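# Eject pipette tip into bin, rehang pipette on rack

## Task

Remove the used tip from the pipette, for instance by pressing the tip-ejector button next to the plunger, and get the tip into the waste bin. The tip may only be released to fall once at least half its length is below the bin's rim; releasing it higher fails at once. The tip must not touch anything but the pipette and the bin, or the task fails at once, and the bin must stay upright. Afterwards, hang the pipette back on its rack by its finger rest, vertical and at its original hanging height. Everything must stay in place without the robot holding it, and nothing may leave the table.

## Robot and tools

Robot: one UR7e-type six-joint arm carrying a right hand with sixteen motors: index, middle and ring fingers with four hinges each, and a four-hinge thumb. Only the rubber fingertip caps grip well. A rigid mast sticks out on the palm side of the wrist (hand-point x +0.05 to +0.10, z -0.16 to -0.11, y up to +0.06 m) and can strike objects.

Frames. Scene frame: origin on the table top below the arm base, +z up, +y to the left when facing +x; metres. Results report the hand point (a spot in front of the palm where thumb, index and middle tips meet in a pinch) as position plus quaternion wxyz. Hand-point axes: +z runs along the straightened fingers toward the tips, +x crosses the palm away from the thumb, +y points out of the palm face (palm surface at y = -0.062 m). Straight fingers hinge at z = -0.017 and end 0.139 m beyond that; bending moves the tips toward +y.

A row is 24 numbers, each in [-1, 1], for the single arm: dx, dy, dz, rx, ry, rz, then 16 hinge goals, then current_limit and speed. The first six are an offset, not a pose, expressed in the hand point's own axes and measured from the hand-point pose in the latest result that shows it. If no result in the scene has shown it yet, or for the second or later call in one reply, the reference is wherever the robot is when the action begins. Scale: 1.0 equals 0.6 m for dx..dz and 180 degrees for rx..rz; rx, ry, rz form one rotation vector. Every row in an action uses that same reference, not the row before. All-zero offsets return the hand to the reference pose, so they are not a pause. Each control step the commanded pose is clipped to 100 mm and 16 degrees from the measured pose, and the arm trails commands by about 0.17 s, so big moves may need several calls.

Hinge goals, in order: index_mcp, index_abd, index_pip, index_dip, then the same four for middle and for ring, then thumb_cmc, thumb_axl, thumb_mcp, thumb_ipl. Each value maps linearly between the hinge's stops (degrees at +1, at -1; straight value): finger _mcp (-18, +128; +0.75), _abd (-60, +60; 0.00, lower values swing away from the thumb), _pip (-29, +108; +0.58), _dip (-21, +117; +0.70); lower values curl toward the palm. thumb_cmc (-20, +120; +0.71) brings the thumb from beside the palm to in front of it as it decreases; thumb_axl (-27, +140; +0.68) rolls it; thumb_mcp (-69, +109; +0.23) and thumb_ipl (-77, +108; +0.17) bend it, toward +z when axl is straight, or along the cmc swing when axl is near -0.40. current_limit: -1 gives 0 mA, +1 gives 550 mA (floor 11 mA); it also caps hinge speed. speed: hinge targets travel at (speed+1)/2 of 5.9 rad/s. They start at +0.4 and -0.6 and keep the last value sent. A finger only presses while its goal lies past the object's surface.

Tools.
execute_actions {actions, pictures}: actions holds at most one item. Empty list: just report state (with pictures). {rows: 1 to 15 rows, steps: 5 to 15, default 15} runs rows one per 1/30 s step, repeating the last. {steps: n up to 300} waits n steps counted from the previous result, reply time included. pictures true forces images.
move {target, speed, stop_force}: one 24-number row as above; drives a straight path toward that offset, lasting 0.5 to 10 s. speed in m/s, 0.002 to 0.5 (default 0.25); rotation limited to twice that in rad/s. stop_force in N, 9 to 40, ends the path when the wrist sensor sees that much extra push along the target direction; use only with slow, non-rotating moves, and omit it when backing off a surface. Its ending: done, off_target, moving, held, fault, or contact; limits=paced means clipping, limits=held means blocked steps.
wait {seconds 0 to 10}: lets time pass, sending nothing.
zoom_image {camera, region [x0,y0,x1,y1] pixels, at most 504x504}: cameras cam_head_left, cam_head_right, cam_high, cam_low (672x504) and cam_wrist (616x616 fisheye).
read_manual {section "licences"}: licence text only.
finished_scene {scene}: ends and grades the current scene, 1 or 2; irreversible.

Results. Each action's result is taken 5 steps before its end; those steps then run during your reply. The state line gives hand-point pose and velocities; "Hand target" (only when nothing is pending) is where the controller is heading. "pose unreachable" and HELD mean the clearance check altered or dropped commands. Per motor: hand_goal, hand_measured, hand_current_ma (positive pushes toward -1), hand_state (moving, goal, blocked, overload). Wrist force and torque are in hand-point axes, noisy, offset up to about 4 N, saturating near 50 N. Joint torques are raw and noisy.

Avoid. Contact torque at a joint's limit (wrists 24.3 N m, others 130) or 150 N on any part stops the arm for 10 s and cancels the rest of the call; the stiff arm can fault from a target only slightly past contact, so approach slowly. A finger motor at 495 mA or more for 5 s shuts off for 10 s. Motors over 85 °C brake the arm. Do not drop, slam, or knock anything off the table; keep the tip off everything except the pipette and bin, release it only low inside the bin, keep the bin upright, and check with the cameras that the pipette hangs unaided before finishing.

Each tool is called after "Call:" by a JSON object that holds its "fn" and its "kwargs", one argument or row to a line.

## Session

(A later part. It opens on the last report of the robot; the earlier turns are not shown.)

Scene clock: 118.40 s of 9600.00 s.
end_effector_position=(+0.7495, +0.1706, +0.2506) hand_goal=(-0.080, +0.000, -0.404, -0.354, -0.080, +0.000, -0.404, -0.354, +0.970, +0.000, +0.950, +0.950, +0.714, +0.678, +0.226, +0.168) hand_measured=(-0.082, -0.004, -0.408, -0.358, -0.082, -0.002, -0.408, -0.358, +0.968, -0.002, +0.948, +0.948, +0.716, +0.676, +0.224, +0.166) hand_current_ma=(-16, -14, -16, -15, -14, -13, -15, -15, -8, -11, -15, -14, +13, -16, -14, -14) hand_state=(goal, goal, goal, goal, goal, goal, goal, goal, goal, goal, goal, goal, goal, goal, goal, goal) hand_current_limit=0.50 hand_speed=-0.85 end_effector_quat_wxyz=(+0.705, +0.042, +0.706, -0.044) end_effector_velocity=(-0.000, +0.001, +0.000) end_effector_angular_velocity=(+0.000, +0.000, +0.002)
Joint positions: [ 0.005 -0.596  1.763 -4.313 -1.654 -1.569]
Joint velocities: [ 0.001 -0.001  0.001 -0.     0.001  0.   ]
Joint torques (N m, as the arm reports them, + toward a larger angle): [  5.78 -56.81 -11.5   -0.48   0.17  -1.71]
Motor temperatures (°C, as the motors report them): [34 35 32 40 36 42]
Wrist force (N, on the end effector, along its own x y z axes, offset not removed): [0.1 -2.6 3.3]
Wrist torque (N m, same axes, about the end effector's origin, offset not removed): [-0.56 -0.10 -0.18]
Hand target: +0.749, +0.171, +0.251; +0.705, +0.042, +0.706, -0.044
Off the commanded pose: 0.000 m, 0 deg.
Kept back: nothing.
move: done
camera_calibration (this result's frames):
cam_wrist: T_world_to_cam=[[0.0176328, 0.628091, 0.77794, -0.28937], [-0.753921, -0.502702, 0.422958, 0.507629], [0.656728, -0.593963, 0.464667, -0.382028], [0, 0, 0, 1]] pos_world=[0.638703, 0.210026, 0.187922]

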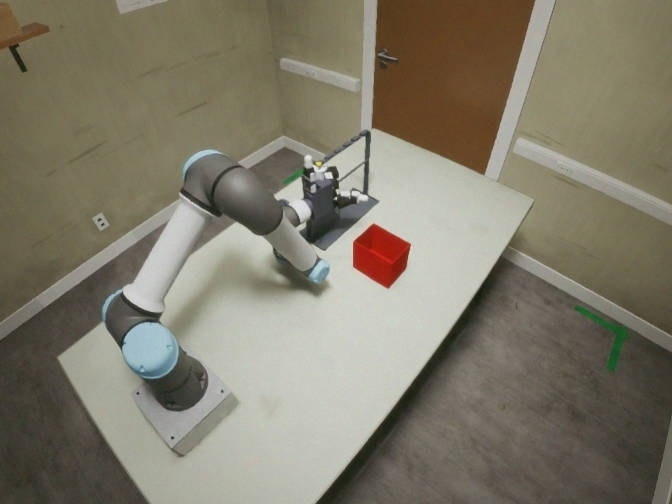

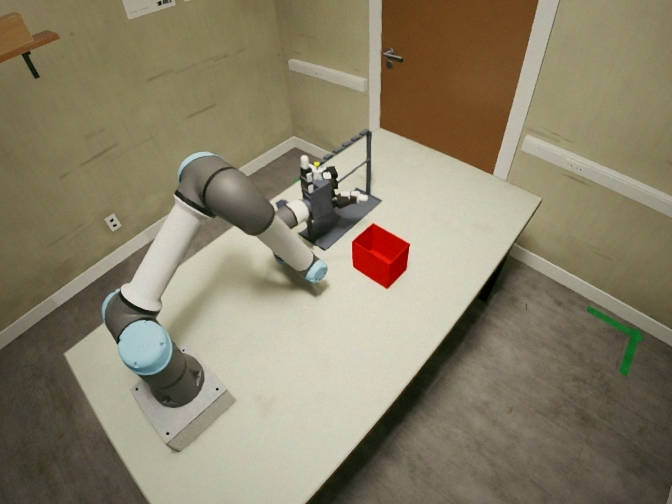

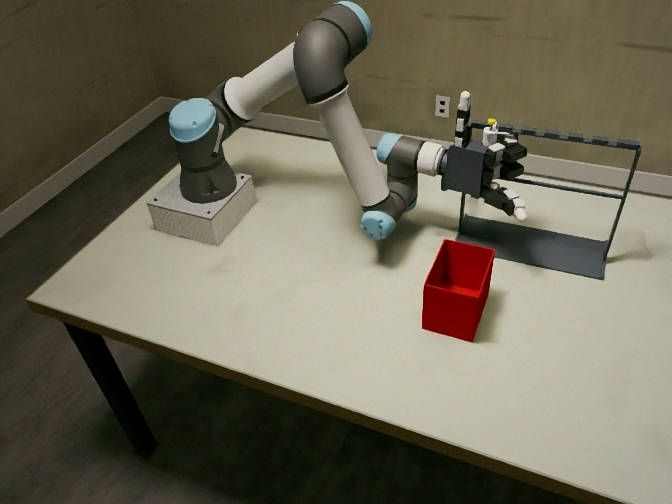

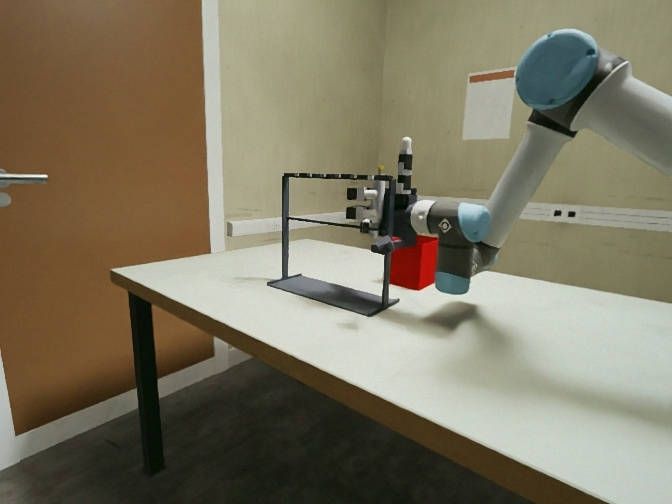

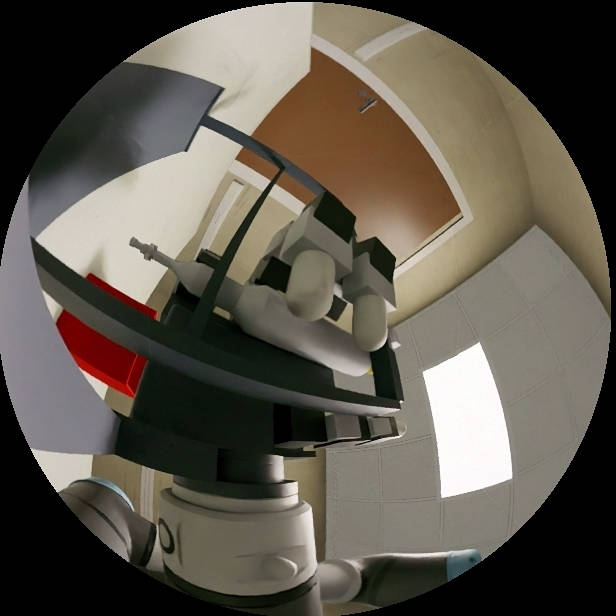

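The pipette is released and hanging. Now I'll straighten the fingers fully and back away.

Call:
{"fn": "move", "kwargs": {
  "target": [0, 0, 0, 0, 0, 0, 0.754, 0, 0.576, 0.696, 0.754, 0, 0.576, 0.696, 0.97, 0, 0.95, 0.95, 0.714, 0.678, 0.226, 0.168, 0.5, -0.4],
  "speed": 0.003
}}

Call:
{"fn": "move", "kwargs": {
  "target": [0, -0.165, 0.0203, 0, 0, 0, 0.754, 0, 0.576, 0.696, 0.754, 0, 0.576, 0.696, 0.97, 0, 0.95, 0.95, 0.714, 0.678, 0.226, 0.168, 0.5, -0.4],
  "speed": 0.05
}}

Call:
{"fn": "zoom_image", "kwargs": {
  "camera": "cam_low",
  "region": [320, 150, 440, 300]
}}

Call:
{"fn": "zoom_image", "kwargs": {
  "camera": "cam_high",
  "region": [420, 90, 580, 260]
}}

Scene clock: 119.80 s of 9600.00 s.
end_effector_position=(+0.7495, +0.1706, +0.2506) hand_goal=(+0.754, +0.000, +0.576, +0.696, +0.754, +0.000, +0.576, +0.696, +0.970, +0.000, +0.950, +0.950, +0.714, +0.678, +0.226, +0.168) hand_measured=(+0.752, -0.004, +0.572, +0.694, +0.752, -0.002, +0.572, +0.692, +0.968, -0.002, +0.948, +0.948, +0.716, +0.676, +0.224, +0.166) hand_current_ma=(-11, -14, -16, -15, -10, -13, -15, -15, -8, -11, -15, -14, +13, -16, -14, -14) hand_state=(goal, goal, goal, goal, goal, goal, goal, goal, goal, goal, goal, goal, goal, goal, goal, goal) hand_current_limit=0.50 hand_speed=-0.40 end_effector_quat_wxyz=(+0.705, +0.042, +0.706, -0.044) end_effector_velocity=(+0.000, +0.000, +0.000) end_effector_angular_velocity=(-0.000, -0.001, +0.001)
Joint positions: [ 0.005 -0.596  1.763 -4.313 -1.654 -1.569]
Joint velocities: [ 0. -0. -0. -0.  0. -0.]
Joint torques (N m, as the arm reports them, + toward a larger angle): [  6.67 -46.38 -10.03  -1.25   0.37  -1.66]
Motor temperatures (°C, as the motors report them): [34 35 32 40 36 42]
Wrist force (N, on the end effector, along its own x y z axes, offset not removed): [3.3 -0.4 -1.1]
Wrist torque (N m, same axes, about the end effector's origin, offset not removed): [-0.14 -0.06 0.11]
Hand target: +0.749, +0.171, +0.251; +0.705, +0.042, +0.706, -0.044
Off the commanded pose: 0.000 m, 0 deg.
Kept back: nothing.
move: done
camera_calibration (this result's frames):
cam_wrist: T_world_to_cam=[[0.0176091, 0.628092, 0.77794, -0.289373], [-0.753934, -0.502702, 0.422936, 0.507634], [0.656714, -0.593963, 0.464688, -0.382036], [0, 0, 0, 1]] pos_world=[0.638706, 0.210026, 0.187945]

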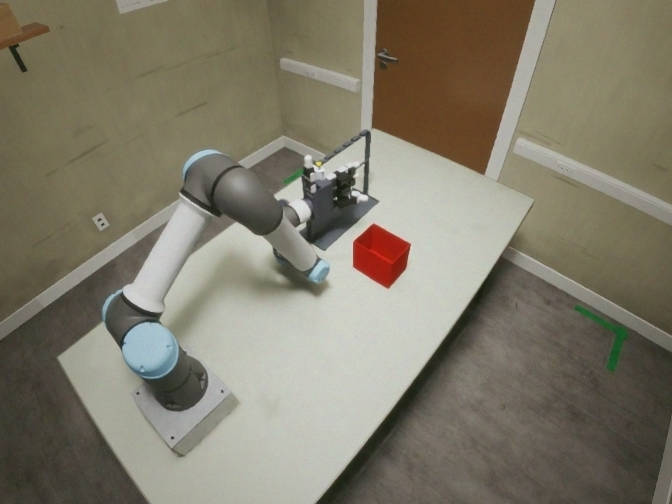

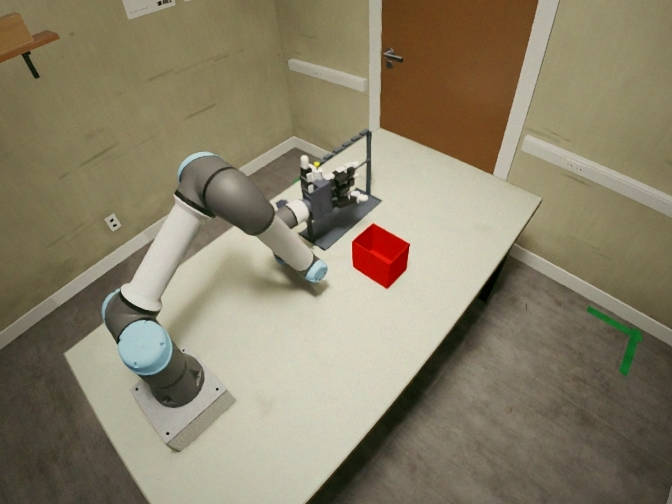

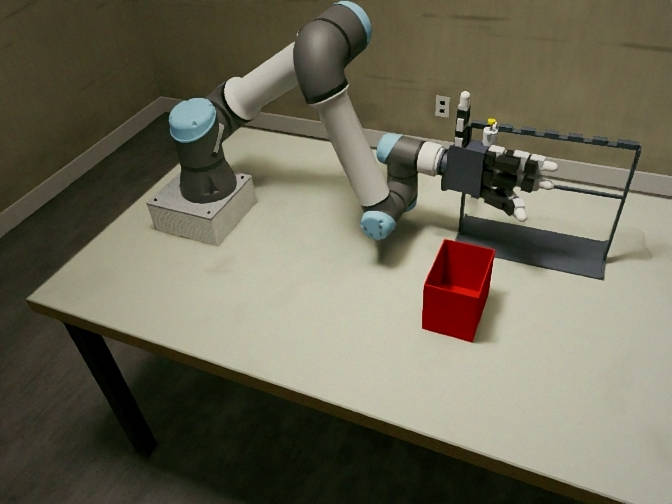

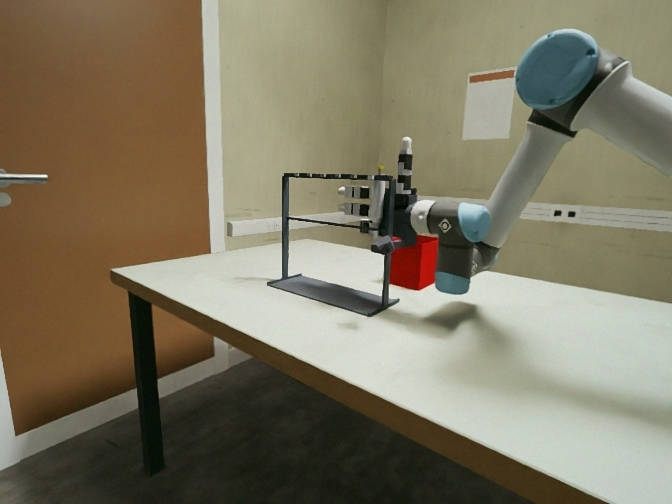

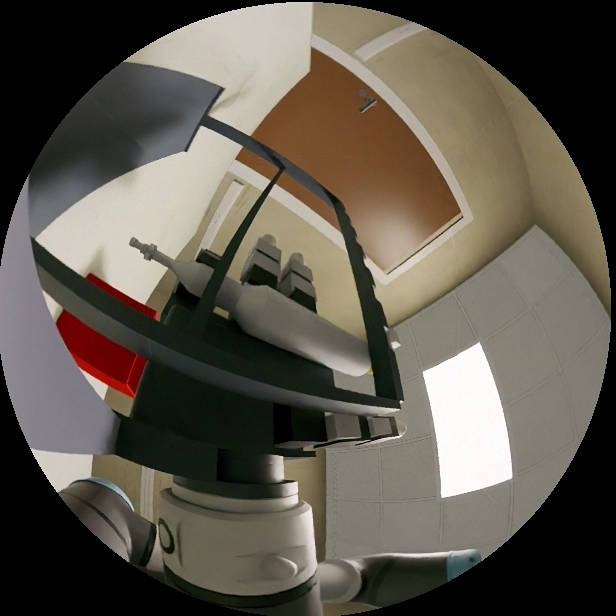

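Scene clock: 122.17 s of 9600.00 s.
end_effector_position=(+0.7495, +0.0711, +0.2510) hand_goal=(+0.754, +0.000, +0.576, +0.696, +0.754, +0.000, +0.576, +0.696, +0.970, +0.000, +0.950, +0.950, +0.714, +0.678, +0.226, +0.168) hand_measured=(+0.752, -0.004, +0.572, +0.694, +0.752, -0.002, +0.574, +0.692, +0.968, -0.002, +0.948, +0.948, +0.716, +0.676, +0.224, +0.166) hand_current_ma=(-11, -14, -16, -15, -10, -13, -15, -15, -8, -11, -15, -14, +13, -16, -14, -14) hand_state=(goal, goal, goal, goal, goal, goal, goal, goal, goal, goal, goal, goal, goal, goal, goal, goal) hand_current_limit=0.50 hand_speed=-0.40 end_effector_quat_wxyz=(+0.705, +0.042, +0.706, -0.044) end_effector_velocity=(-0.000, -0.002, -0.000) end_effector_angular_velocity=(+0.000, +0.001, -0.001)
Joint positions: [-0.193 -0.608  1.802 -4.341 -1.456 -1.568]
Joint velocities: [-0.004 -0.     0.001  0.     0.003 -0.   ]
Joint torques (N m, as the arm reports them, + toward a larger angle): [-12.44 -56.46   1.13  -3.91   1.35   1.39]
Motor temperatures (°C, as the motors report them): [34 36 32 40 36 42]
Wrist force (N, on the end effector, along its own x y z axes, offset not removed): [-4.6 -0.8 2.7]
Wrist torque (N m, same axes, about the end effector's origin, offset not removed): [-0.16 0.71 -0.49]
Hand target: +0.749, +0.071, +0.251; +0.705, +0.042, +0.706, -0.044
Off the commanded pose: 0.000 m, 0 deg.
Kept back: nothing.
move: done
camera_calibration (this result's frames):
cam_wrist: T_world_to_cam=[[0.0175814, 0.627767, 0.778203, -0.227234], [-0.753971, -0.502858, 0.422684, 0.457513], [0.656673, -0.594174, 0.464477, -0.441219], [0, 0, 0, 1]] pos_world=[0.638683, 0.110554, 0.188387]

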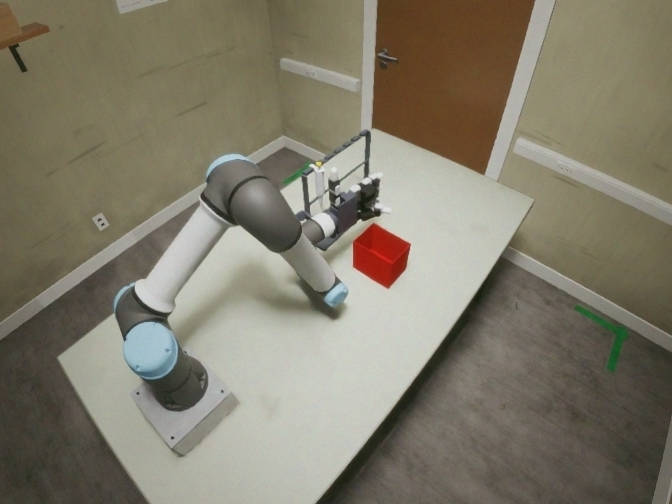

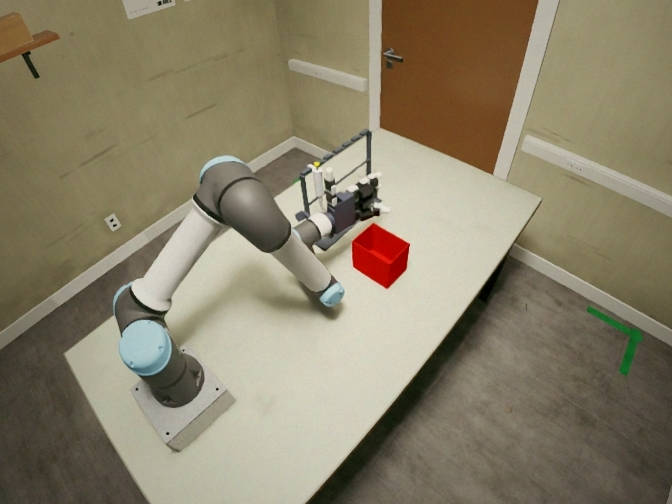

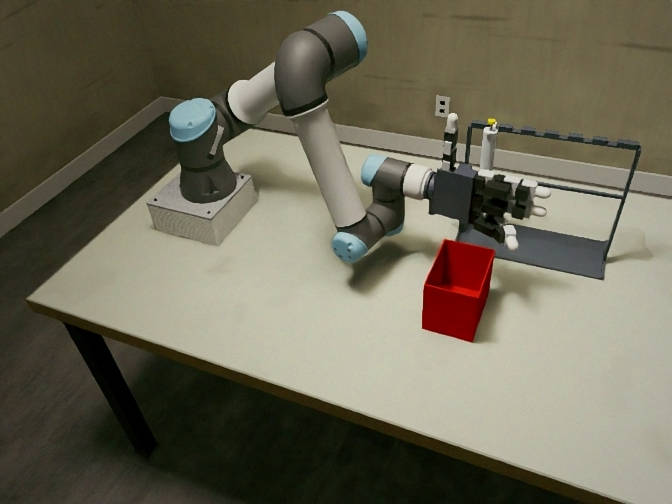

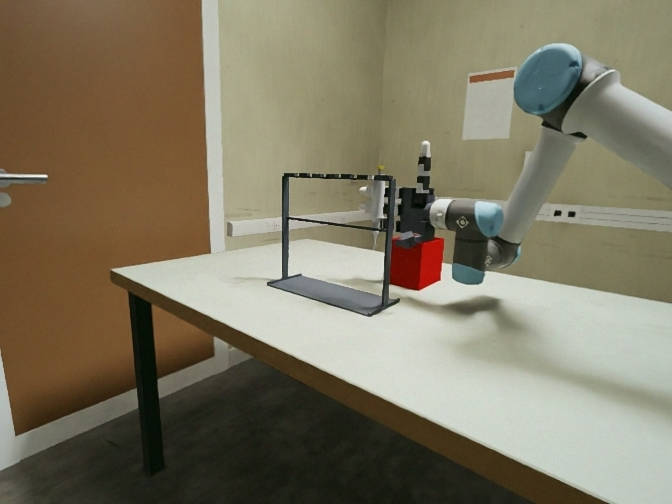

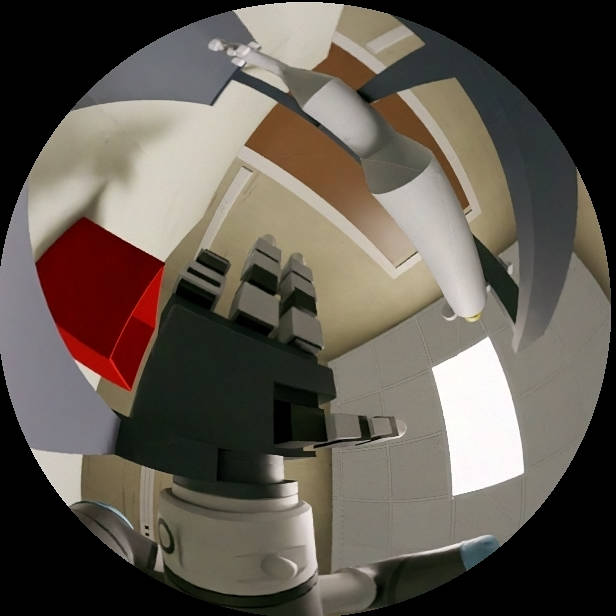

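Region (320, 150, 440, 300) of cam_low's 672x504 image, scaled by 3.360, with more detail than that image has; it fills the left 403 columns of this view, and the rest is white.

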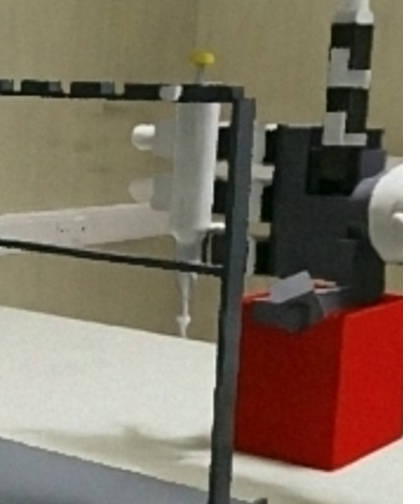

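Region (420, 90, 580, 260) of cam_high's 672x504 image, scaled by 2.965, with more detail than that image has; it fills the left 474 columns of this view, and the rest is white.

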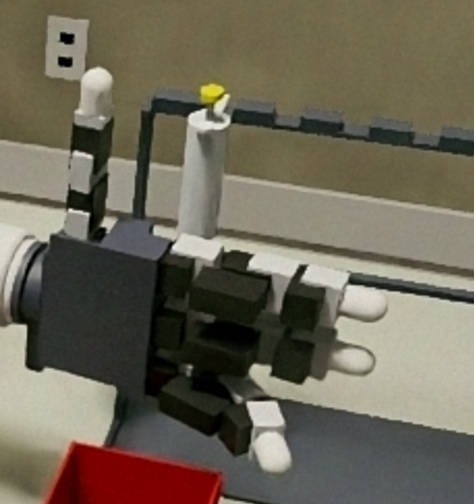

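The pipette is hanging upright in the notch, so I'm ending scene 1.

Call:
{"fn": "finished_scene", "kwargs": {
  "scene": 1
}}

The scene is finished: the task was done.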